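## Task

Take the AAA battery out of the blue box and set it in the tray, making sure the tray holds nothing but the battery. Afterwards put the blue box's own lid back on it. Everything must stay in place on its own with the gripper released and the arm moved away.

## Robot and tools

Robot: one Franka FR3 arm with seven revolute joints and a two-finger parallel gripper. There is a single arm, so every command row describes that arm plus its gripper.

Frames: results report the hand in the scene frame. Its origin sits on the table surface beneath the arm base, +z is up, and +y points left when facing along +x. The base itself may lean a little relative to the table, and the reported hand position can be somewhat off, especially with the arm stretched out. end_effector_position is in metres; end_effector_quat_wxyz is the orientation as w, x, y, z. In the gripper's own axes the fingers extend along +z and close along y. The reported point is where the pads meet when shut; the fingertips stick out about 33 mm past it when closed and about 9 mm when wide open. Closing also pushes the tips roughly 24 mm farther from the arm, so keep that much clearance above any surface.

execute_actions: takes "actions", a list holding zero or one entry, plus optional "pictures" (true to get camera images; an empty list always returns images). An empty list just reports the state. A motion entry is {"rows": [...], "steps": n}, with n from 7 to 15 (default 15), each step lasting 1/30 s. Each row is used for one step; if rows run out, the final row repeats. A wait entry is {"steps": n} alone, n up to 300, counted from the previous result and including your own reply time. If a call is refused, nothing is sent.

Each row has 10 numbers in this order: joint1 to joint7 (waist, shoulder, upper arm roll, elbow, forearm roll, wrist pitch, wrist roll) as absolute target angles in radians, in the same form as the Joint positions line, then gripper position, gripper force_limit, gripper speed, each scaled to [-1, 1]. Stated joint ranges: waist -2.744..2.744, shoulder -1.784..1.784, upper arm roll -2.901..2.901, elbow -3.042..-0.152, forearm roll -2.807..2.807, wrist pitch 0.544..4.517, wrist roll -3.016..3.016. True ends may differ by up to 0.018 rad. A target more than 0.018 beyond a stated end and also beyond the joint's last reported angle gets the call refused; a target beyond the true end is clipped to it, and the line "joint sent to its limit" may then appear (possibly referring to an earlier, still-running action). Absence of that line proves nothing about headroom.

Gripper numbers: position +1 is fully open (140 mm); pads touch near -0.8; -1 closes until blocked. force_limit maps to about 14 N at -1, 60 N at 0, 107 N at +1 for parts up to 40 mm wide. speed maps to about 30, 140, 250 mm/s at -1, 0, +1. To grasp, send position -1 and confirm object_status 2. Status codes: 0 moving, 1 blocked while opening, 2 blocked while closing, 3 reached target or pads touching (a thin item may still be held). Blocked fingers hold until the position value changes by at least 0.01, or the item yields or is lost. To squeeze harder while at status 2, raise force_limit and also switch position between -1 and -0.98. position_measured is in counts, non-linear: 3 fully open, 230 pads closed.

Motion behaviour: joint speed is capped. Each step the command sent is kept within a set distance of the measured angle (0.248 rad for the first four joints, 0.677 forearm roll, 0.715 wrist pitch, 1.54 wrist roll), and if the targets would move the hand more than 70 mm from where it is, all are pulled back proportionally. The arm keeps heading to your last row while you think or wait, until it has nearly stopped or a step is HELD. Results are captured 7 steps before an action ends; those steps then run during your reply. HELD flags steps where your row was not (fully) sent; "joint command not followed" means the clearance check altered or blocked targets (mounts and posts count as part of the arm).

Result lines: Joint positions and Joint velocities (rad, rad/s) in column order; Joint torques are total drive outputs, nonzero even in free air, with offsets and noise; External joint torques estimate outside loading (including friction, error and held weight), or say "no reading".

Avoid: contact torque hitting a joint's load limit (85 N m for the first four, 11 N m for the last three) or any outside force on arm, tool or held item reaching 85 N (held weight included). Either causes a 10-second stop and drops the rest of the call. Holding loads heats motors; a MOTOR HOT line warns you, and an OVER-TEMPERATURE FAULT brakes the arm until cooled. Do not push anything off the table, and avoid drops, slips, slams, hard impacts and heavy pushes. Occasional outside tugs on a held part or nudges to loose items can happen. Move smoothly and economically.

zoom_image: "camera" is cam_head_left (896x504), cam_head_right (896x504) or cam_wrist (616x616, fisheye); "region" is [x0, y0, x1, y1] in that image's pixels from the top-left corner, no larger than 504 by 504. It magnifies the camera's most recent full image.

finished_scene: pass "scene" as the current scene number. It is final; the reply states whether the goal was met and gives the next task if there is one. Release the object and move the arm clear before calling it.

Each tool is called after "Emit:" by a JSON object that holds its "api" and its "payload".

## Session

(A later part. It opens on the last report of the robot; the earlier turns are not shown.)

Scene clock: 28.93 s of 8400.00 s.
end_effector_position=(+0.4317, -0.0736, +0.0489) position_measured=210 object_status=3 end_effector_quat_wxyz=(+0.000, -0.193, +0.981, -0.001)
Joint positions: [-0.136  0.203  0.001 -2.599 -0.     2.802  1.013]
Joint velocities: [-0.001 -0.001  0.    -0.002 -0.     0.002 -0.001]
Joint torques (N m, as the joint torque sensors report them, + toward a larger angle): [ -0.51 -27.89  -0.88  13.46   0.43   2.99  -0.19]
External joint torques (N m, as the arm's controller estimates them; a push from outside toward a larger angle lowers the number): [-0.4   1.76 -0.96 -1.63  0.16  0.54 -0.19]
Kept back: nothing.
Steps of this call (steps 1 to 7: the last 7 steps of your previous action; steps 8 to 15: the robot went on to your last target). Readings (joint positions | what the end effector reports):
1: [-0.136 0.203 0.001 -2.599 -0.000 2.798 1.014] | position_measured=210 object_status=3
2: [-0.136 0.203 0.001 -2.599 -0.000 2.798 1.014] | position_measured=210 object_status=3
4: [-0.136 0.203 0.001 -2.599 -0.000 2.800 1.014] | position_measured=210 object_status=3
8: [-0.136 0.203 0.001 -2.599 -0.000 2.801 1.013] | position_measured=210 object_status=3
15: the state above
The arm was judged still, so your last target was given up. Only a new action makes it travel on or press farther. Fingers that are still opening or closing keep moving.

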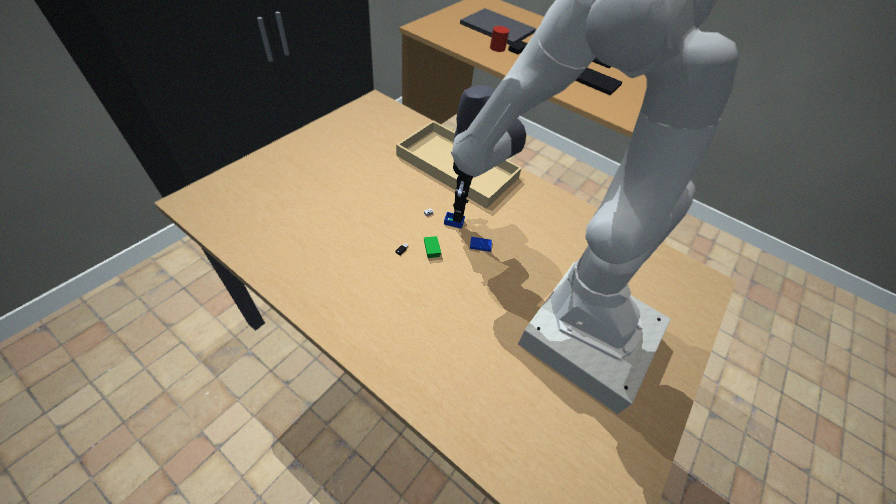

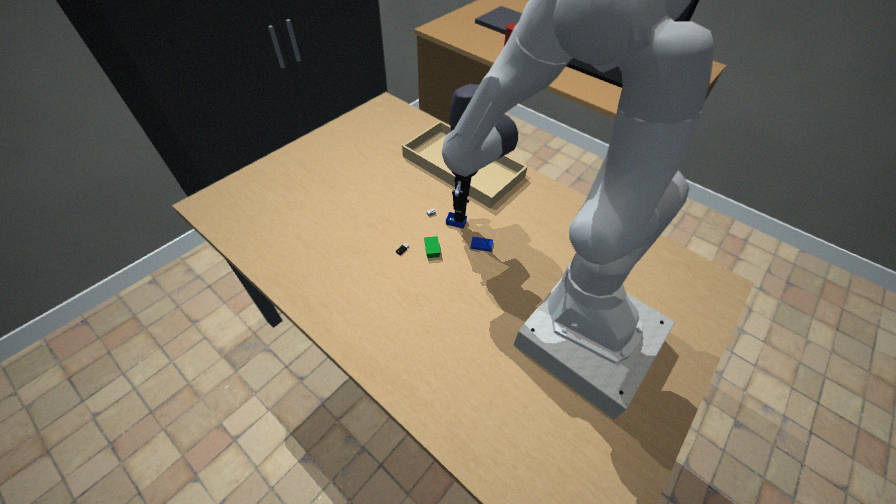

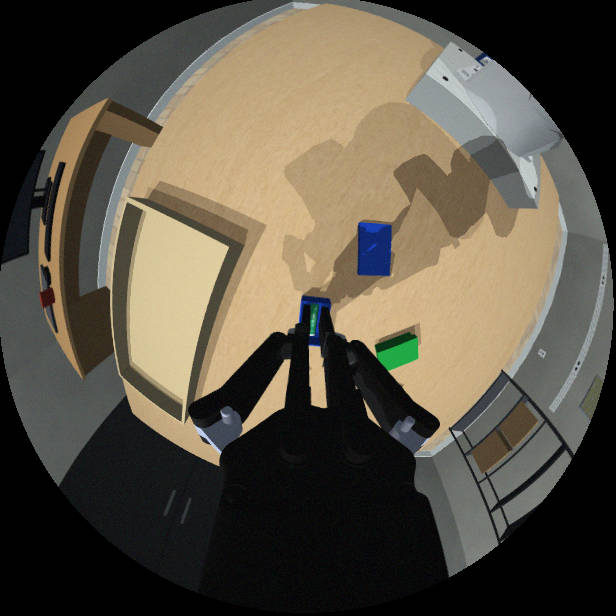

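Entering both sides. Continue down.

Emit:
{"api": "execute_actions", "payload": {"actions": [{"rows":[[-0.139,0.212,0,-2.6,0,2.815,1.01,-0.64,-0.5,0],[-0.139,0.218,0,-2.6,0,2.822,1.01,-0.64,-0.5,0],[-0.139,0.224,0,-2.6,0,2.828,1.01,-0.64,-0.5,0],[-0.139,0.23,0,-2.6,0,2.834,1.01,-0.64,-0.5,0],[-0.139,0.236,0,-2.6,0,2.84,1.01,-0.64,-0.5,0]],"steps":15}]}}

Emit:
{"api": "execute_actions", "payload": {"actions": [{"steps":20}], "pictures": true}}

Emit:
{"api": "zoom_image", "payload": {"camera": "cam_wrist", "region": [250,250,380,370]}}

Scene clock: 29.70 s of 8400.00 s.
end_effector_position=(+0.4288, -0.0731, +0.0384) position_measured=210 object_status=3 end_effector_quat_wxyz=(-0.002, -0.193, +0.981, -0.001)
Joint positions: [-0.136  0.232  0.001 -2.599 -0.     2.826  1.013]
Joint velocities: [ 0.     0.054 -0.     0.001  0.001  0.061  0.002]
Joint torques (N m, as the joint torque sensors report them, + toward a larger angle): [ -0.38 -29.2   -0.42  12.74   0.4    3.11  -0.23]
External joint torques (N m, as the arm's controller estimates them; a push from outside toward a larger angle lowers the number): [-0.3   2.34 -0.56 -2.69  0.15  0.52 -0.23]
Steps of this call (steps 1 to 15: nothing new was sent; steps 16 to 23: the first 8 steps of this action). Readings (joint positions | what the end effector reports):
16: [-0.136 0.204 0.001 -2.599 -0.000 2.804 1.013] | position_measured=210 object_status=3
17: [-0.136 0.207 0.001 -2.599 -0.000 2.807 1.013] | position_measured=210 object_status=3
19: [-0.136 0.216 0.001 -2.599 -0.000 2.814 1.013] | position_measured=210 object_status=3
23: the state above

Scene clock: 30.37 s of 8400.00 s.
end_effector_position=(+0.4315, -0.0736, +0.0384) position_measured=210 object_status=3 end_effector_quat_wxyz=(+0.002, -0.193, +0.981, -0.002)
Joint positions: [-0.136  0.234  0.001 -2.599 -0.     2.837  1.013]
Joint velocities: [-0.001  0.    -0.001  0.001  0.     0.001  0.001]
Joint torques (N m, as the joint torque sensors report them, + toward a larger angle): [ -1.03 -29.25  -0.48  12.82   0.42   2.84  -0.1 ]
External joint torques (N m, as the arm's controller estimates them; a push from outside toward a larger angle lowers the number): [-0.82  0.72 -0.49 -1.68  0.16  0.39 -0.1 ]
Kept back: nothing.
Steps of this call (steps 1 to 7: the last 7 steps of your previous action; steps 8 to 20: the robot went on to your last target). Readings (joint positions | what the end effector reports):
1: [-0.136 0.234 0.001 -2.599 -0.000 2.828 1.013] | position_measured=210 object_status=3
2: [-0.136 0.234 0.001 -2.599 -0.000 2.830 1.013] | position_measured=210 object_status=3
4: [-0.136 0.234 0.001 -2.599 -0.000 2.832 1.013] | position_measured=210 object_status=3
8: [-0.136 0.234 0.001 -2.599 -0.000 2.835 1.013] | position_measured=210 object_status=3
20: the state above

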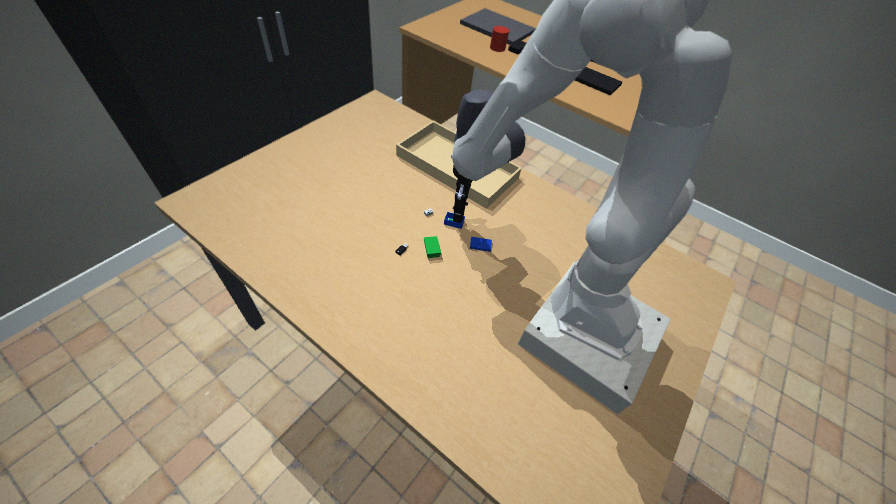

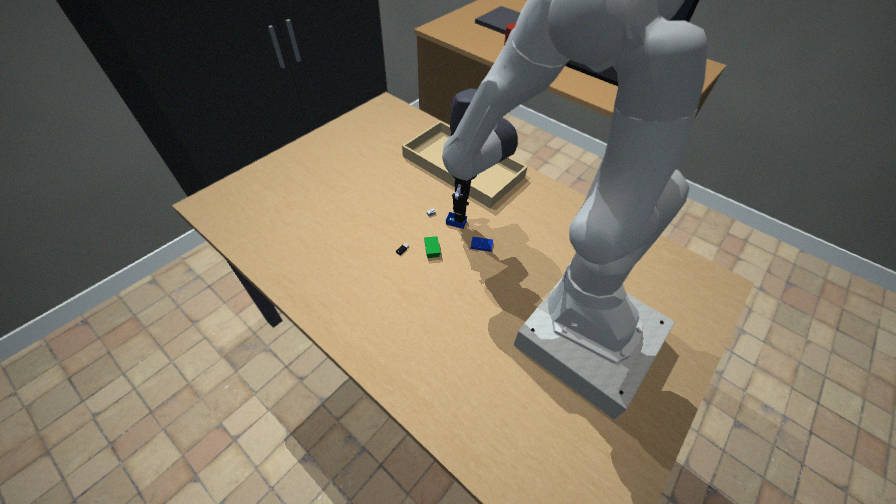

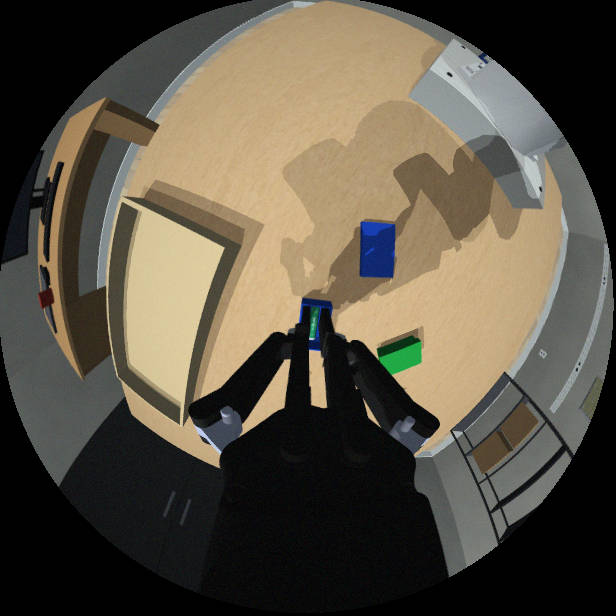

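Region (250, 250, 380, 370) of cam_wrist's 616x616 image, scaled by 3.877, with more detail than that image has; it fills the top 465 rows of this view, and the rest is white.

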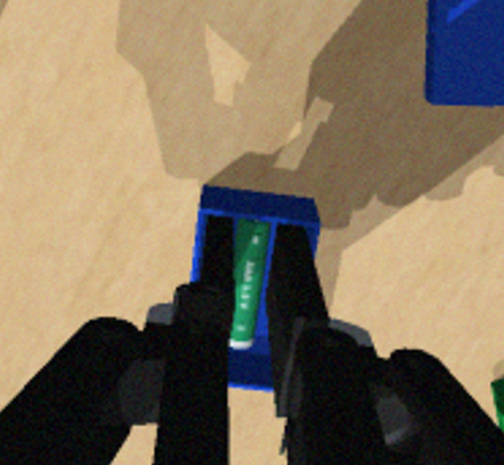

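Close, then lift.

Emit:
{"api": "execute_actions", "payload": {"actions": [{"rows":[[-0.139,0.238,0,-2.6,0,2.84,1.01,-1,-0.5,-0.5]],"steps":15}]}}

Emit:
{"api": "execute_actions", "payload": {"actions": [{"rows":[[-0.139,0.225,0,-2.6,0,2.82,1.01,-1,-0.5,-0.5],[-0.139,0.215,0,-2.6,0,2.81,1.01,-1,-0.5,-0.5],[-0.139,0.2,0,-2.6,0,2.795,1.01,-1,-0.5,-0.5],[-0.139,0.185,0,-2.6,0,2.78,1.01,-1,-0.5,-0.5],[-0.139,0.165,0,-2.6,0,2.76,1.01,-1,-0.5,-0.5],[-0.139,0.14,0,-2.6,0,2.73,1.01,-1,-0.5,-0.5],[-0.139,0.11,0,-2.6,0,2.7,1.01,-1,-0.5,-0.5],[-0.139,0.08,0,-2.6,0,2.67,1.01,-1,-0.5,-0.5],[-0.139,0.05,0,-2.6,0,2.64,1.01,-1,-0.5,-0.5],[-0.139,0.02,0,-2.6,0,2.61,1.01,-1,-0.5,-0.5]],"steps":15}]}}

Emit:
{"api": "execute_actions", "payload": {"actions": [{"steps":12}], "pictures": true}}

Scene clock: 31.07 s of 8400.00 s.
end_effector_position=(+0.4314, -0.0736, +0.0382) position_measured=220 object_status=0 end_effector_quat_wxyz=(+0.002, -0.193, +0.981, -0.002)
Joint positions: [-0.136  0.235  0.001 -2.599 -0.     2.838  1.013]
Joint velocities: [ 0.    -0.    -0.     0.001 -0.001 -0.001  0.   ]
Joint torques (N m, as the joint torque sensors report them, + toward a larger angle): [ -0.51 -28.09  -0.48  13.46   0.47   2.83  -0.25]
External joint torques (N m, as the arm's controller estimates them; a push from outside toward a larger angle lowers the number): [-0.44  1.96 -0.63 -1.06  0.22  0.37 -0.25]
Steps of this call (steps 1 to 13: the robot went on to your last target; steps 14 to 21: the first 8 steps of this action). Readings (joint positions | what the end effector reports):
14: [-0.136 0.235 0.001 -2.599 -0.000 2.838 1.013] | position_measured=210 object_status=0
15: [-0.136 0.235 0.001 -2.599 -0.000 2.838 1.013] | position_measured=213 object_status=0
17: [-0.136 0.235 0.001 -2.599 -0.000 2.838 1.013] | position_measured=220 object_status=0
21: the state above

Scene clock: 31.57 s of 8400.00 s.
end_effector_position=(+0.4381, -0.0747, +0.0712) position_measured=220 object_status=2 end_effector_quat_wxyz=(+0.008, -0.193, +0.981, -0.004)
Joint positions: [-0.137  0.143  0.001 -2.602 -0.     2.761  1.013]
Joint velocities: [-0.001 -0.749  0.001 -0.    -0.001 -0.554  0.   ]
Joint torques (N m, as the joint torque sensors report them, + toward a larger angle): [ -0.95 -29.07  -0.2   15.8    0.42   2.79  -0.23]
External joint torques (N m, as the arm's controller estimates them; a push from outside toward a larger angle lowers the number): [-0.89 -0.21 -0.3  -2.01  0.12 -0.21 -0.23]
Steps of this call (steps 1 to 7: the last 7 steps of your previous action; steps 8 to 15: the first 8 steps of this action). Readings (joint positions | what the end effector reports):
8: [-0.136 0.234 0.001 -2.599 -0.000 2.836 1.013] | position_measured=220 object_status=2
9: [-0.136 0.230 0.001 -2.600 -0.000 2.832 1.013] | position_measured=220 object_status=2
11: [-0.136 0.215 0.001 -2.600 -0.000 2.818 1.013] | position_measured=220 object_status=2
15: the state above

Scene clock: 31.97 s of 8400.00 s.
end_effector_position=(+0.4367, -0.0744, +0.1144) position_measured=220 object_status=2 end_effector_quat_wxyz=(+0.005, -0.193, +0.981, -0.003)
Joint positions: [-0.137  0.021  0.001 -2.598 -0.     2.628  1.013]
Joint velocities: [ 0.    -0.     0.    -0.005 -0.    -0.097 -0.   ]
Joint torques (N m, as the joint torque sensors report them, + toward a larger angle): [ -1.1  -26.97  -0.96  16.38   0.54   2.37  -0.27]
External joint torques (N m, as the arm's controller estimates them; a push from outside toward a larger angle lowers the number): [-1.06 -0.25 -0.94 -1.99  0.13 -0.16 -0.27]
Kept back: nothing.
Steps of this call (steps 1 to 7: the last 7 steps of your previous action; steps 8 to 12: the robot went on to your last target). Readings (joint positions | what the end effector reports):
1: [-0.137 0.116 0.001 -2.602 -0.000 2.740 1.013] | position_measured=220 object_status=2
2: [-0.137 0.088 0.001 -2.602 -0.000 2.718 1.013] | position_measured=220 object_status=2
4: [-0.137 0.044 0.001 -2.598 -0.000 2.685 1.013] | position_measured=220 object_status=2
8: [-0.137 0.021 0.001 -2.597 -0.000 2.647 1.013] | position_measured=220 object_status=2
12: the state above

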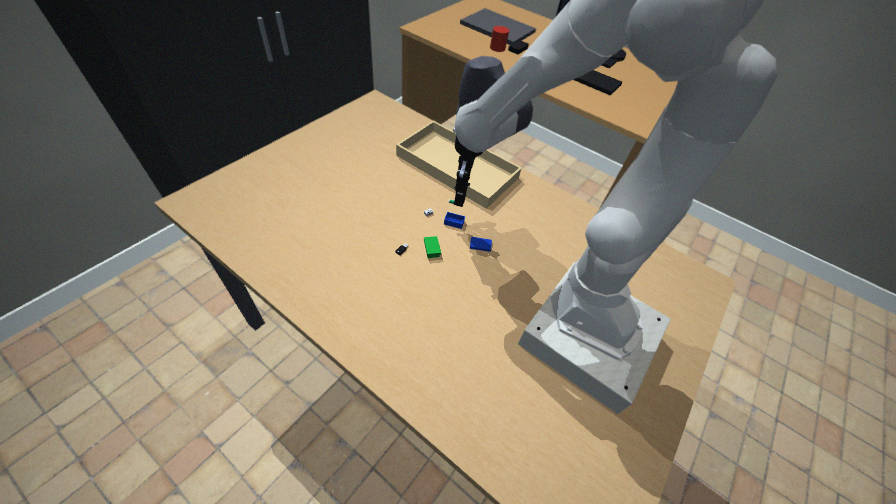

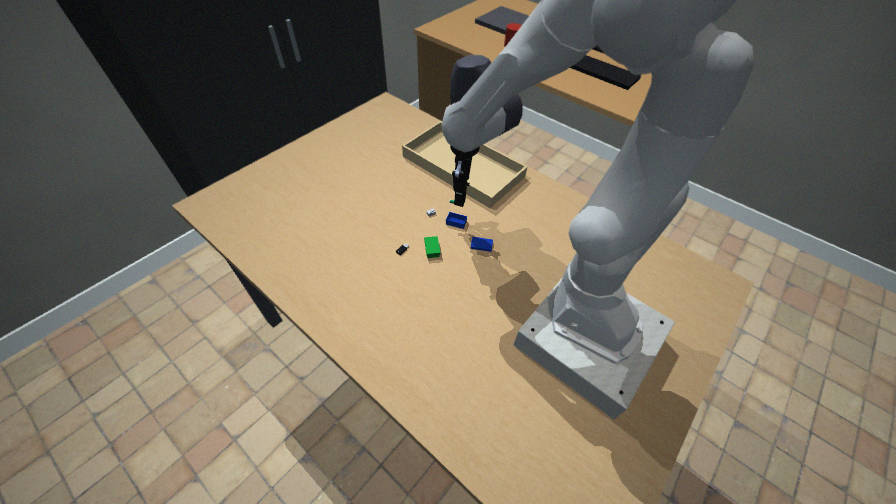

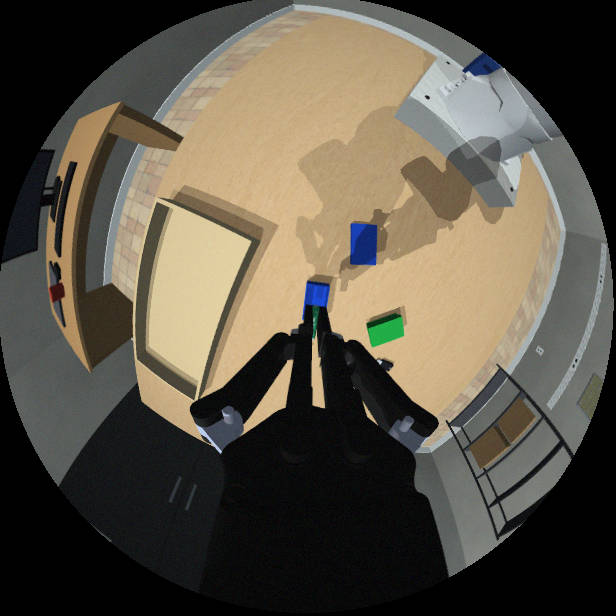

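Emit:
{"api": "execute_actions", "payload": {"actions": [{"rows":[[-0.25,0.15,0,-2.4,0,2.55,1.01,-1,-0.5,-0.5],[-0.25,0.15,0,-2.4,0,2.55,1.01,-1,-0.5,-0.5],[-0.25,0.15,0,-2.4,0,2.55,1.01,-1,-0.5,-0.5],[-0.25,0.15,0,-2.4,0,2.55,1.01,-1,-0.5,-0.5],[-0.41,0.36,0,-2.1,0,2.46,1.01,-1,-0.5,-0.5]],"steps":15}]}}

Emit:
{"api": "execute_actions", "payload": {"actions": [{"steps":22}], "pictures": true}}

Scene clock: 32.63 s of 8400.00 s.
end_effector_position=(+0.5113, -0.1901, +0.1110) position_measured=220 object_status=2 end_effector_quat_wxyz=(+0.007, -0.101, +0.995, -0.004)
Joint positions: [-0.33   0.268  0.006 -2.253 -0.002  2.534  1.013]
Joint velocities: [-0.776  1.046 -0.066  1.545 -0.    -0.322 -0.   ]
Joint torques (N m, as the joint torque sensors report them, + toward a larger angle): [  0.65 -41.98   0.15  16.55   0.86   1.44  -0.18]
External joint torques (N m, as the arm's controller estimates them; a push from outside toward a larger angle lowers the number): [-0.65  3.3  -1.2   1.21  0.44 -0.43 -0.17]
Steps of this call (steps 1 to 12: the robot went on to your last target; steps 13 to 20: the first 8 steps of this action). Readings (joint positions | what the end effector reports):
13: [-0.151 0.042 0.008 -2.568 -0.001 2.601 1.013] | position_measured=220 object_status=2
14: [-0.175 0.077 0.010 -2.517 -0.001 2.593 1.013] | position_measured=220 object_status=2
16: [-0.217 0.119 0.004 -2.448 -0.001 2.582 1.013] | position_measured=220 object_status=2
20: the state above

Scene clock: 33.37 s of 8400.00 s.
end_effector_position=(+0.5258, -0.2516, +0.1124) position_measured=220 object_status=2 end_effector_quat_wxyz=(+0.002, -0.056, +0.998, -0.003)
Joint positions: [-0.412  0.359 -0.001 -2.102 -0.002  2.463  1.013]
Joint velocities: [ 0.001 -0.001  0.001 -0.    -0.001 -0.007  0.001]
Joint torques (N m, as the joint torque sensors report them, + toward a larger angle): [  1.89 -37.79   0.55  20.58   0.95   2.08  -0.24]
External joint torques (N m, as the arm's controller estimates them; a push from outside toward a larger angle lowers the number): [ 1.86  2.06  0.22  0.14  0.44 -0.38 -0.24]
Kept back: nothing.
Steps of this call (steps 1 to 7: the last 7 steps of your previous action; steps 8 to 22: the robot went on to your last target). Readings (joint positions | what the end effector reports):
1: [-0.355 0.299 0.004 -2.205 -0.002 2.522 1.013] | position_measured=220 object_status=2
2: [-0.375 0.322 0.000 -2.168 -0.002 2.513 1.013] | position_measured=220 object_status=2
4: [-0.402 0.344 -0.006 -2.128 -0.002 2.498 1.013] | position_measured=220 object_status=2
8: [-0.413 0.356 -0.006 -2.106 -0.002 2.479 1.013] | position_measured=220 object_status=2
22: the state above

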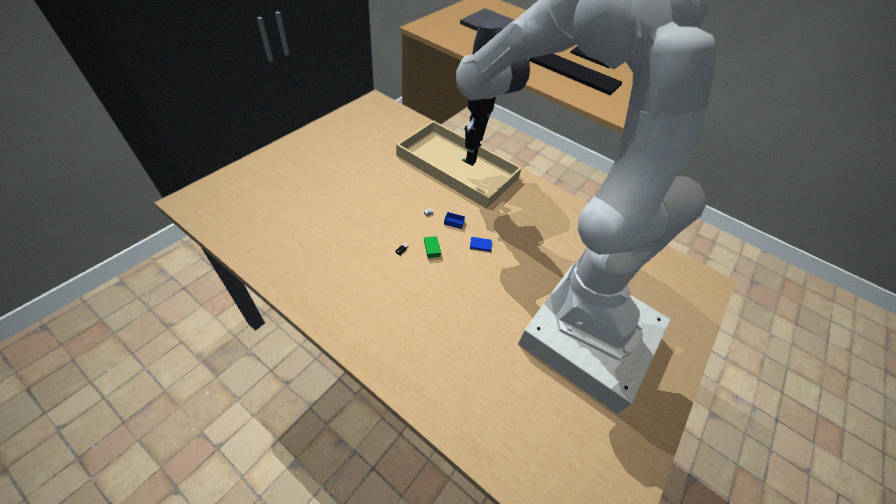

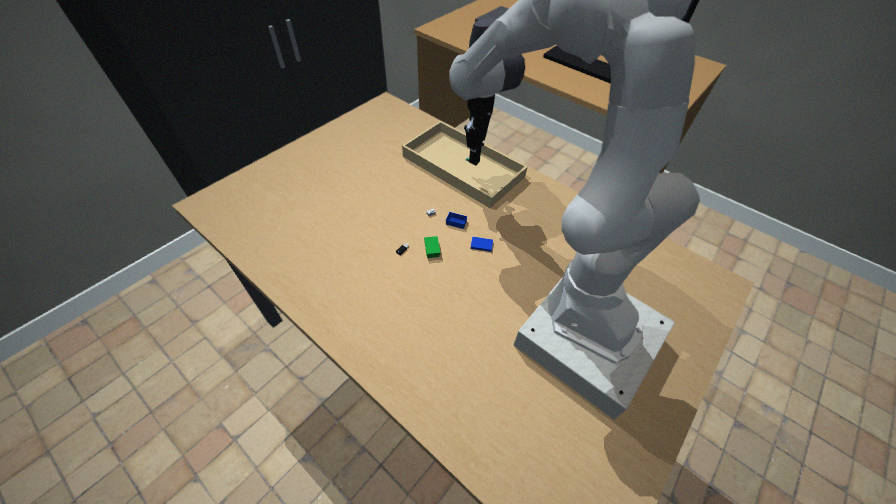

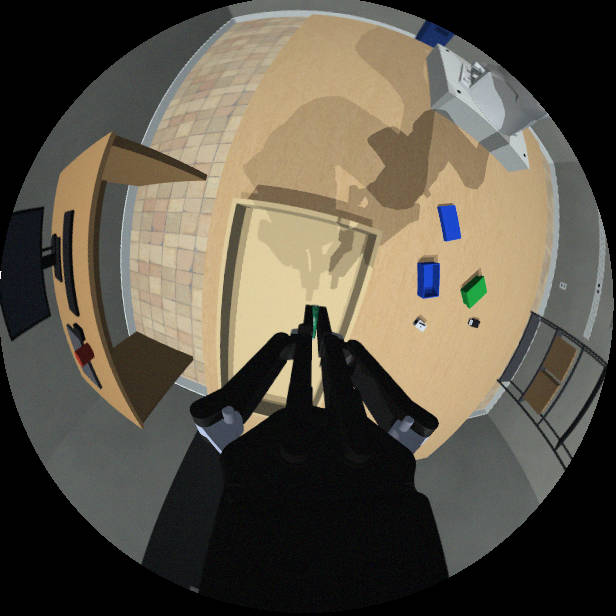

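Emit:
{"api": "execute_actions", "payload": {"actions": [{"rows":[[-0.41,0.39,0,-2.1,0,2.52,1.01,-1,-0.5,-0.5],[-0.41,0.42,0,-2.1,0,2.56,1.01,-1,-0.5,-0.5],[-0.41,0.45,0,-2.1,0,2.59,1.01,-1,-0.5,-0.5],[-0.41,0.47,0,-2.1,0,2.6,1.01,-1,-0.5,-0.5],[-0.41,0.485,0,-2.1,0,2.6,1.01,-1,-0.5,-0.5],[-0.41,0.495,0,-2.1,0,2.6,1.01,-1,-0.5,-0.5]],"steps":15}]}}

Emit:
{"api": "execute_actions", "payload": {"actions": [{"rows":[[-0.41,0.495,0,-2.1,0,2.6,1.01,-1,-0.5,-0.5],[-0.41,0.495,0,-2.1,0,2.6,1.01,-1,-0.5,-0.5],[-0.41,0.495,0,-2.1,0,2.6,1.01,-1,-0.5,-0.5],[-0.41,0.495,0,-2.1,0,2.6,1.01,-0.3,-0.5,0]],"steps":12}]}}

Emit:
{"api": "execute_actions", "payload": {"actions": [{"rows":[[-0.41,0.46,0,-2.1,0,2.55,1.01,0.1,-0.5,0],[-0.41,0.42,0,-2.1,0,2.5,1.01,0.1,-0.5,0],[-0.41,0.37,0,-2.1,0,2.47,1.01,0.1,-0.5,0],[-0.41,0.32,0,-2.1,0,2.45,1.01,0.1,-0.5,0],[-0.41,0.32,0,-2.1,0,2.45,1.01,0.1,-0.5,0],[-0.41,0.32,0,-2.1,0,2.45,1.01,0.1,-0.5,0],[-0.25,0.1,0,-2.5,0,2.7,1.03,0.1,-0.5,0],[-0.25,0.1,0,-2.5,0,2.7,1.03,0.1,-0.5,0],[-0.25,0.1,0,-2.5,0,2.7,1.03,0.1,-0.5,0],[-0.11,-0.14,0,-2.915,0,2.78,1.03,0.1,-0.5,0]],"steps":15}]}}

Emit:
{"api": "execute_actions", "payload": {"actions": [{"steps":30}], "pictures": true}}

Scene clock: 34.43 s of 8400.00 s.
end_effector_position=(+0.5175, -0.2477, +0.0486) position_measured=220 object_status=2 end_effector_quat_wxyz=(-0.010, -0.057, +0.998, +0.004)
Joint positions: [-0.412  0.484 -0.001 -2.101 -0.002  2.562  1.013]
Joint velocities: [-0.001  0.325  0.001 -0.071 -0.     0.173  0.   ]
Joint torques (N m, as the joint torque sensors report them, + toward a larger angle): [  1.53 -50.49   0.09  21.94   0.94   3.79  -0.12]
External joint torques (N m, as the arm's controller estimates them; a push from outside toward a larger angle lowers the number): [ 1.59  1.62 -0.32 -2.2   0.48  0.48 -0.12]
Steps of this call (steps 1 to 15: the robot went on to your last target; steps 16 to 24: nothing new was sent; steps 25 to 32: the first 8 steps of this action). Readings (joint positions | what the end effector reports):
25: [-0.412 0.362 -0.001 -2.101 -0.002 2.470 1.013] | position_measured=220 object_status=2
26: [-0.412 0.372 -0.001 -2.098 -0.002 2.485 1.013] | position_measured=220 object_status=2
28: [-0.412 0.409 -0.001 -2.095 -0.002 2.522 1.013] | position_measured=220 object_status=2
32: the state above

Scene clock: 34.83 s of 8400.00 s.
end_effector_position=(+0.5235, -0.2506, +0.0457) position_measured=220 object_status=0 end_effector_quat_wxyz=(+0.000, -0.057, +0.998, -0.002)
Joint positions: [-0.412  0.493 -0.001 -2.101 -0.002  2.594  1.013]
Joint velocities: [ 0.     0.    -0.    -0.    -0.     0.021 -0.001]
Joint torques (N m, as the joint torque sensors report them, + toward a larger angle): [  1.42 -40.17   0.88  17.71   0.88   2.83  -0.25]
External joint torques (N m, as the arm's controller estimates them; a push from outside toward a larger angle lowers the number): [ 1.5   1.41  0.51 -0.78  0.45  0.42 -0.25]
Steps of this call (steps 1 to 7: the last 7 steps of your previous action; steps 8 to 12: the first 5 steps of this action). Readings (joint positions | what the end effector reports):
8: [-0.412 0.493 -0.001 -2.101 -0.002 2.590 1.013] | position_measured=220 object_status=2
9: [-0.412 0.493 -0.001 -2.101 -0.002 2.591 1.013] | position_measured=220 object_status=2
11: [-0.412 0.493 -0.001 -2.101 -0.002 2.593 1.013] | position_measured=220 object_status=0
12: the state above

Scene clock: 35.33 s of 8400.00 s.
end_effector_position=(+0.5380, -0.2443, +0.1391) position_measured=118 object_status=0 end_effector_quat_wxyz=(+0.042, -0.066, +0.997, -0.026)
Joint positions: [-0.378  0.275 -0.014 -2.177 -0.001  2.548  1.014]
Joint velocities: [ 0.671 -1.417 -0.029 -1.351  0.001  0.535  0.021]
Joint torques (N m, as the joint torque sensors report them, + toward a larger angle): [ 12.61 -25.     7.74  18.2    0.77   3.4    0.03]
External joint torques (N m, as the arm's controller estimates them; a push from outside toward a larger angle lowers the number): [ 2.64 -1.12 -1.96 -2.09  0.74  0.81  0.05]
Steps of this call (steps 1 to 7: the last 7 steps of your previous action; steps 8 to 15: the first 8 steps of this action). Readings (joint positions | what the end effector reports):
8: [-0.412 0.490 -0.001 -2.102 -0.002 2.590 1.013] | position_measured=167 object_status=0
9: [-0.412 0.479 -0.001 -2.105 -0.001 2.575 1.013] | position_measured=162 object_status=0
11: [-0.412 0.428 -0.001 -2.110 -0.001 2.537 1.013] | position_measured=146 object_status=0
15: the state above

Scene clock: 36.33 s of 8400.00 s.
end_effector_position=(+0.3375, -0.0491, +0.0863) position_measured=117 object_status=3 end_effector_quat_wxyz=(+0.001, -0.199, +0.980, -0.002)
Joint positions: [-0.113 -0.138  0.001 -2.913 -0.001  2.775  1.026]
Joint velocities: [-0.002  0.001 -0.001  0.    -0.001  0.014  0.003]
Joint torques (N m, as the joint torque sensors report them, + toward a larger angle): [  2.11 -18.85  -0.94  13.54   0.6    2.89   0.11]
External joint torques (N m, as the arm's controller estimates them; a push from outside toward a larger angle lowers the number): [ 2.21 -0.42 -0.7  -2.05  0.3   0.44  0.11]
Kept back: nothing.
Steps of this call (steps 1 to 7: the last 7 steps of your previous action; steps 8 to 30: the robot went on to your last target). Readings (joint positions | what the end effector reports):
1: [-0.353 0.229 -0.014 -2.226 -0.001 2.569 1.015] | position_measured=117 object_status=0
2: [-0.324 0.193 -0.013 -2.266 -0.001 2.583 1.015] | position_measured=117 object_status=0
4: [-0.261 0.119 -0.009 -2.340 -0.001 2.617 1.016] | position_measured=117 object_status=0
8: [-0.150 -0.070 0.005 -2.559 -0.001 2.693 1.019] | position_measured=117 object_status=3
30: the state above

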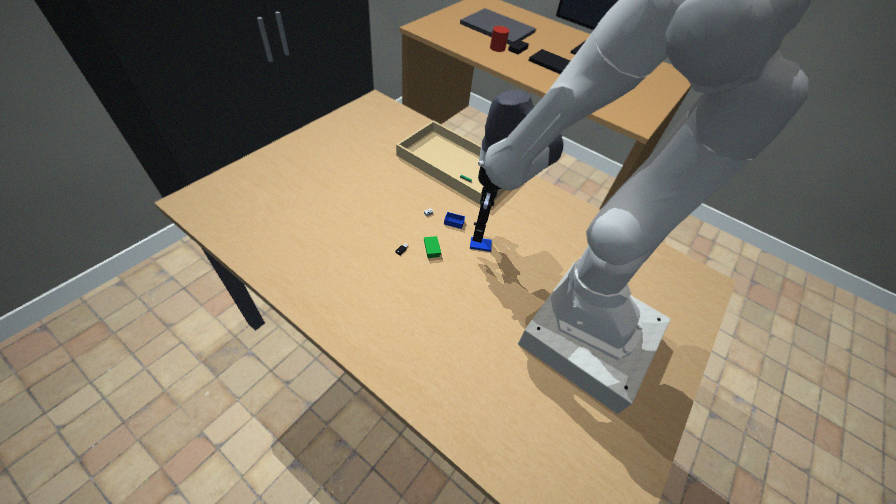

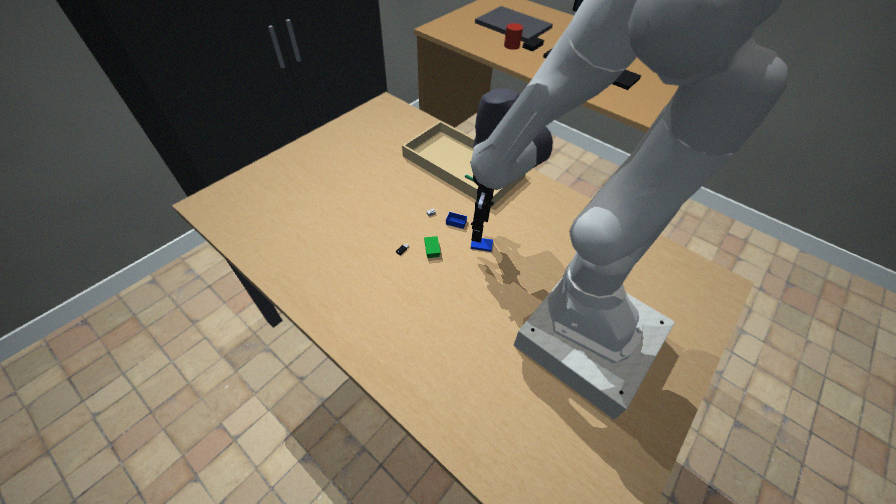

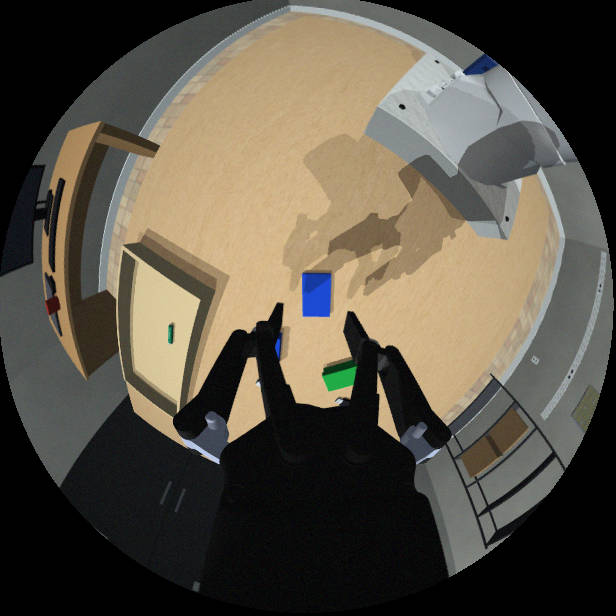

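Emit:
{"api": "execute_actions", "payload": {"actions": [{"rows":[[-0.11,-0.11,0,-2.915,0,2.85,1.03,0.1,-0.5,0],[-0.11,-0.08,0,-2.912,0,2.89,1.03,0.1,-0.5,0],[-0.11,-0.05,0,-2.91,0,2.92,1.03,0.1,-0.5,0],[-0.11,-0.02,0,-2.91,0,2.94,1.03,0.1,-0.5,0],[-0.11,0.01,0,-2.908,0,2.96,1.03,0.1,-0.5,0],[-0.11,0.03,0,-2.908,0,2.97,1.03,0.1,-0.5,0],[-0.11,0.045,0,-2.907,0,2.972,1.03,0.1,-0.5,0],[-0.11,0.055,0,-2.907,0,2.972,1.03,0.1,-0.5,0],[-0.11,0.062,0,-2.907,0,2.972,1.03,0.1,-0.5,0]],"steps":15}]}}

Emit:
{"api": "execute_actions", "payload": {"actions": [{"rows":[[-0.11,0.062,0,-2.907,0,2.972,1.03,0.1,-0.5,0],[-0.11,0.062,0,-2.907,0,2.972,1.03,0.1,-0.5,0],[-0.11,0.062,0,-2.907,0,2.972,1.03,0.1,-0.5,0],[-0.11,0.062,0,-2.907,0,2.972,1.03,0.1,-0.5,0],[-0.11,0.062,0,-2.907,0,2.972,1.03,0.1,-0.5,0],[-0.11,0.062,0,-2.907,0,2.972,1.03,-1,-0.3,0]],"steps":15}]}}

Emit:
{"api": "execute_actions", "payload": {"actions": [{"steps":15}], "pictures": true}}

Scene clock: 37.33 s of 8400.00 s.
end_effector_position=(+0.3308, -0.0481, +0.0468) position_measured=117 object_status=3 end_effector_quat_wxyz=(-0.006, -0.199, +0.980, +0.001)
Joint positions: [-0.113  0.016  0.001 -2.909 -0.001  2.911  1.027]
Joint velocities: [ 0.001  0.559  0.     0.    -0.001  0.334 -0.   ]
Joint torques (N m, as the joint torque sensors report them, + toward a larger angle): [  1.77 -24.88  -1.86  12.84   0.4    3.45   0.11]
External joint torques (N m, as the arm's controller estimates them; a push from outside toward a larger angle lowers the number): [ 1.76  1.33 -1.89 -1.49  0.26  0.54  0.11]
Steps of this call (steps 1 to 15: the robot went on to your last target; steps 16 to 22: nothing new was sent; steps 23 to 30: the first 8 steps of this action). Readings (joint positions | what the end effector reports):
23: [-0.113 -0.134 0.001 -2.913 -0.001 2.787 1.027] | position_measured=117 object_status=3
24: [-0.113 -0.123 0.001 -2.912 -0.001 2.805 1.027] | position_measured=117 object_status=3
26: [-0.113 -0.081 0.001 -2.910 -0.001 2.845 1.027] | position_measured=117 object_status=3
30: the state above

Scene clock: 37.83 s of 8400.00 s.
end_effector_position=(+0.3323, -0.0484, +0.0368) position_measured=130 object_status=0 end_effector_quat_wxyz=(-0.001, -0.199, +0.980, -0.001)
Joint positions: [-0.113  0.06   0.001 -2.909 -0.001  2.966  1.027]
Joint velocities: [-0.001  0.001  0.001  0.001 -0.001  0.019 -0.001]
Joint torques (N m, as the joint torque sensors report them, + toward a larger angle): [  2.39 -21.24  -1.13  12.12   0.4    2.94   0.15]
External joint torques (N m, as the arm's controller estimates them; a push from outside toward a larger angle lowers the number): [ 2.45  0.49 -1.14  0.15  0.25  0.49  0.15]
Steps of this call (steps 1 to 7: the last 7 steps of your previous action; steps 8 to 15: the first 8 steps of this action). Readings (joint positions | what the end effector reports):
8: [-0.113 0.060 0.001 -2.909 -0.001 2.957 1.027] | position_measured=117 object_status=3
9: [-0.113 0.060 0.001 -2.909 -0.001 2.959 1.027] | position_measured=117 object_status=3
11: [-0.113 0.060 0.001 -2.909 -0.001 2.962 1.027] | position_measured=117 object_status=3
15: the state above

Scene clock: 38.33 s of 8400.00 s.
end_effector_position=(+0.3346, -0.0487, +0.0377) position_measured=177 object_status=2 end_effector_quat_wxyz=(+0.002, -0.199, +0.980, -0.002)
Joint positions: [-0.113  0.059  0.001 -2.907 -0.001  2.97   1.027]
Joint velocities: [-0.001  0.001 -0.     0.002  0.001 -0.001 -0.001]
Joint torques (N m, as the joint torque sensors report them, + toward a larger angle): [  2.15 -19.65  -1.25  11.37   0.39   2.81   0.04]
External joint torques (N m, as the arm's controller estimates them; a push from outside toward a larger angle lowers the number): [ 2.25  2.07 -1.22 -0.67  0.23  0.35  0.04]
Kept back: nothing.
Steps of this call (steps 1 to 7: the last 7 steps of your previous action; steps 8 to 15: the robot went on to your last target). Readings (joint positions | what the end effector reports):
1: [-0.113 0.060 0.001 -2.909 -0.001 2.967 1.027] | position_measured=137 object_status=0
2: [-0.113 0.060 0.001 -2.909 -0.001 2.967 1.027] | position_measured=145 object_status=0
4: [-0.113 0.060 0.001 -2.909 -0.001 2.968 1.027] | position_measured=160 object_status=0
8: [-0.113 0.059 0.001 -2.907 -0.001 2.970 1.027] | position_measured=177 object_status=0
15: the state above
The arm was judged still, so your last target was given up. Only a new action makes it travel on or press farther. Fingers that are still opening or closing keep moving.

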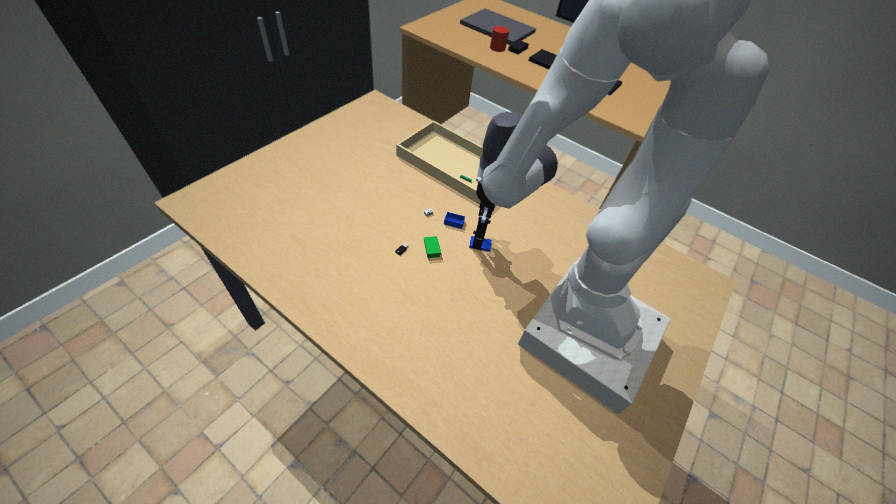

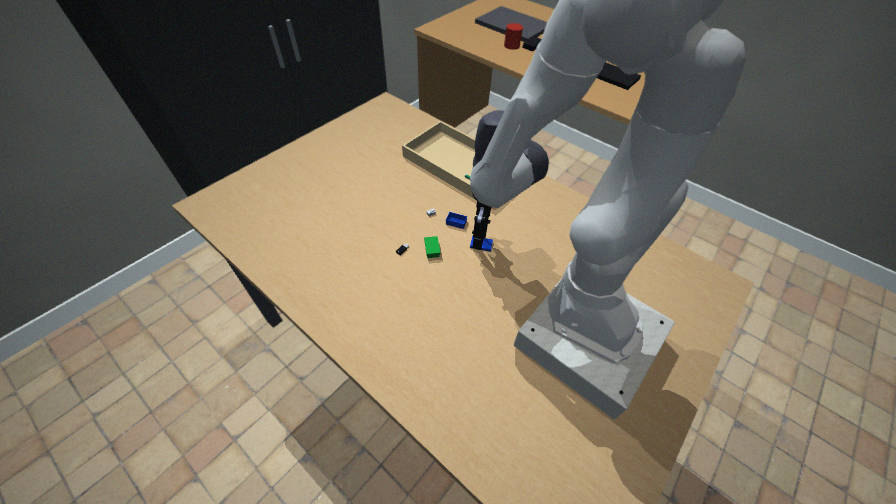

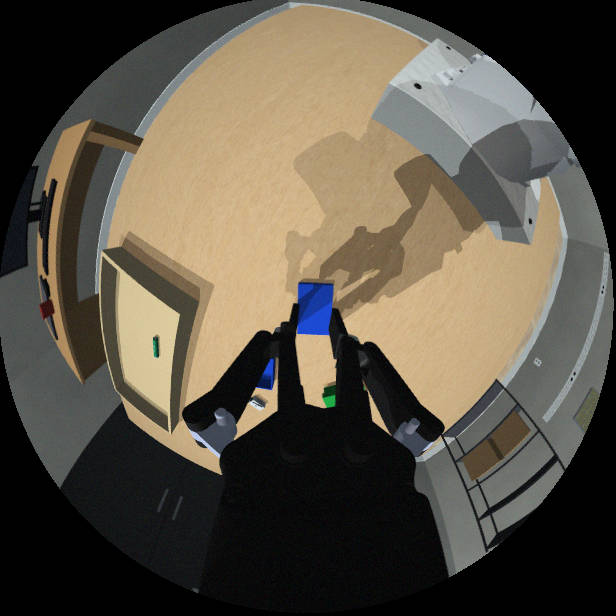

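Emit:
{"api": "execute_actions", "payload": {"actions": [{"rows":[[-0.11,0.04,0,-2.91,0,2.93,1.03,-1,-0.3,0],[-0.11,0.01,0,-2.91,0,2.89,1.03,-1,-0.3,0],[-0.11,-0.03,0,-2.91,0,2.85,1.03,-1,-0.3,0],[-0.11,-0.08,0,-2.91,0,2.8,1.03,-1,-0.3,0],[-0.11,-0.13,0,-2.91,0,2.76,1.03,-1,-0.3,0],[-0.11,-0.14,0,-2.91,0,2.74,1.03,-1,-0.3,0],[-0.11,-0.14,0,-2.91,0,2.72,1.03,-1,-0.3,0],[-0.11,-0.14,0,-2.91,0,2.72,1.03,-1,-0.3,0],[-0.11,-0.02,0,-2.75,0,2.7,1.03,-1,-0.3,0],[-0.11,-0.02,0,-2.75,0,2.7,1.03,-1,-0.3,0],[-0.115,0.13,0,-2.57,0,2.7,1.03,-1,-0.3,0]],"steps":15}]}}

Emit:
{"api": "execute_actions", "payload": {"actions": [{"steps":30}], "pictures": true}}

Emit:
{"api": "zoom_image", "payload": {"camera": "cam_wrist", "region": [240,230,380,370]}}

Scene clock: 39.17 s of 8400.00 s.
end_effector_position=(+0.3475, -0.0506, +0.0842) position_measured=177 object_status=2 end_effector_quat_wxyz=(+0.013, -0.199, +0.980, -0.006)
Joint positions: [-0.112 -0.116  0.001 -2.907 -0.001  2.819  1.027]
Joint velocities: [ 0.001 -0.434  0.     0.04  -0.    -0.535 -0.001]
Joint torques (N m, as the joint torque sensors report them, + toward a larger angle): [  2.19 -12.55  -1.42  10.15   0.61   1.07   0.12]
External joint torques (N m, as the arm's controller estimates them; a push from outside toward a larger angle lowers the number): [ 2.26 -1.93 -1.21 -0.1   0.29 -0.42  0.12]
Steps of this call (steps 1 to 17: nothing new was sent; steps 18 to 25: the first 8 steps of this action). Readings (joint positions | what the end effector reports):
18: [-0.113 0.057 0.001 -2.908 -0.001 2.965 1.027] | position_measured=177 object_status=2
19: [-0.113 0.047 0.001 -2.909 -0.001 2.953 1.027] | position_measured=177 object_status=2
21: [-0.113 0.002 0.001 -2.912 -0.001 2.912 1.027] | position_measured=177 object_status=2
25: the state above

Scene clock: 40.17 s of 8400.00 s.
end_effector_position=(+0.4450, -0.0650, +0.0820) position_measured=177 object_status=2 end_effector_quat_wxyz=(+0.002, -0.199, +0.980, -0.002)
Joint positions: [-0.113  0.128  0.001 -2.572 -0.001  2.703  1.027]
Joint velocities: [ 0.001  0.    -0.001  0.001  0.001 -0.001  0.002]
Joint torques (N m, as the joint torque sensors report them, + toward a larger angle): [ -0.69 -27.44   0.07  16.7    0.78   2.18   0.02]
External joint torques (N m, as the arm's controller estimates them; a push from outside toward a larger angle lowers the number): [-0.64  1.49  0.   -0.2   0.43 -0.29  0.02]
Kept back: nothing.
Steps of this call (steps 1 to 7: the last 7 steps of your previous action; steps 8 to 30: the robot went on to your last target). Readings (joint positions | what the end effector reports):
1: [-0.112 -0.104 0.001 -2.880 -0.001 2.795 1.027] | position_measured=177 object_status=2
2: [-0.112 -0.075 0.001 -2.835 -0.001 2.779 1.027] | position_measured=177 object_status=2
4: [-0.112 0.027 0.001 -2.703 -0.001 2.753 1.027] | position_measured=177 object_status=2
8: [-0.113 0.112 0.001 -2.591 -0.001 2.729 1.027] | position_measured=177 object_status=2
30: the state above
The arm was judged still, so your last target was given up. Only a new action makes it travel on or press farther. Fingers that are still opening or closing keep moving.

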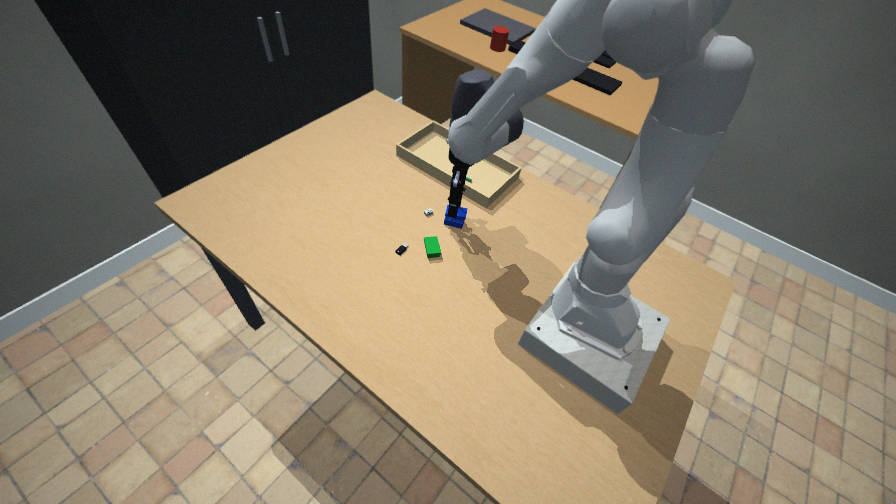

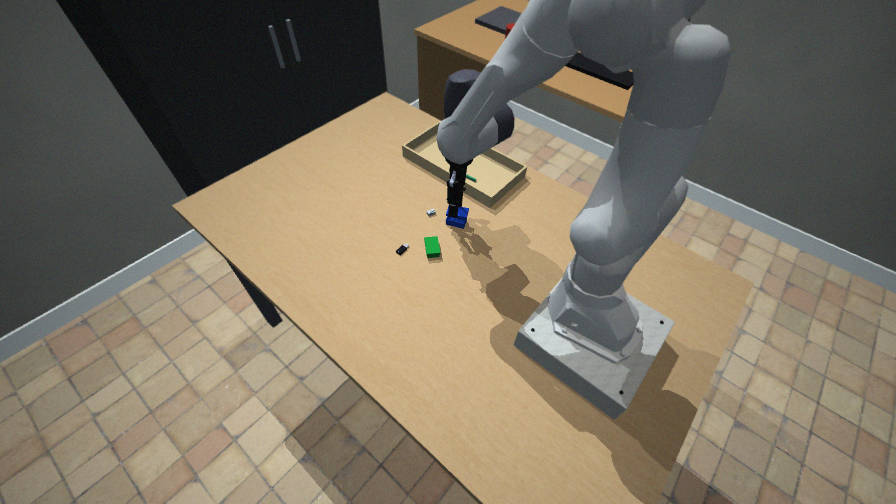

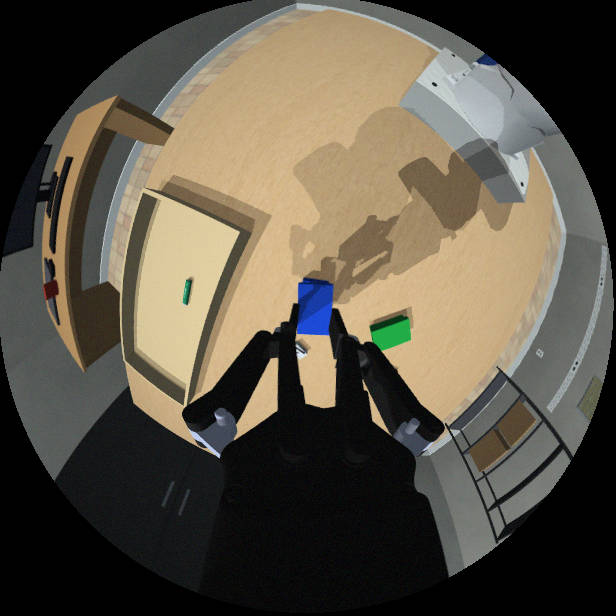

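Region (240, 230, 380, 370) of cam_wrist's 616x616 image, scaled by 3.600, with more detail than that image has.

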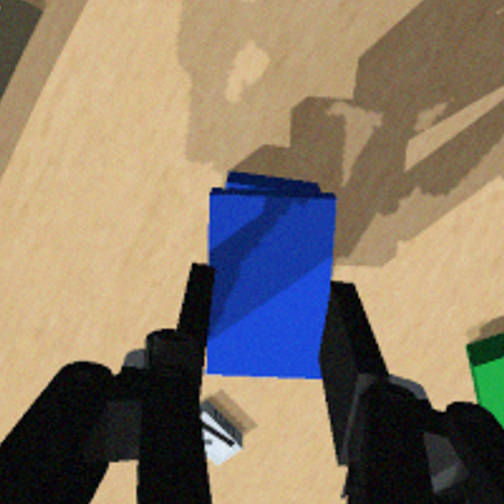

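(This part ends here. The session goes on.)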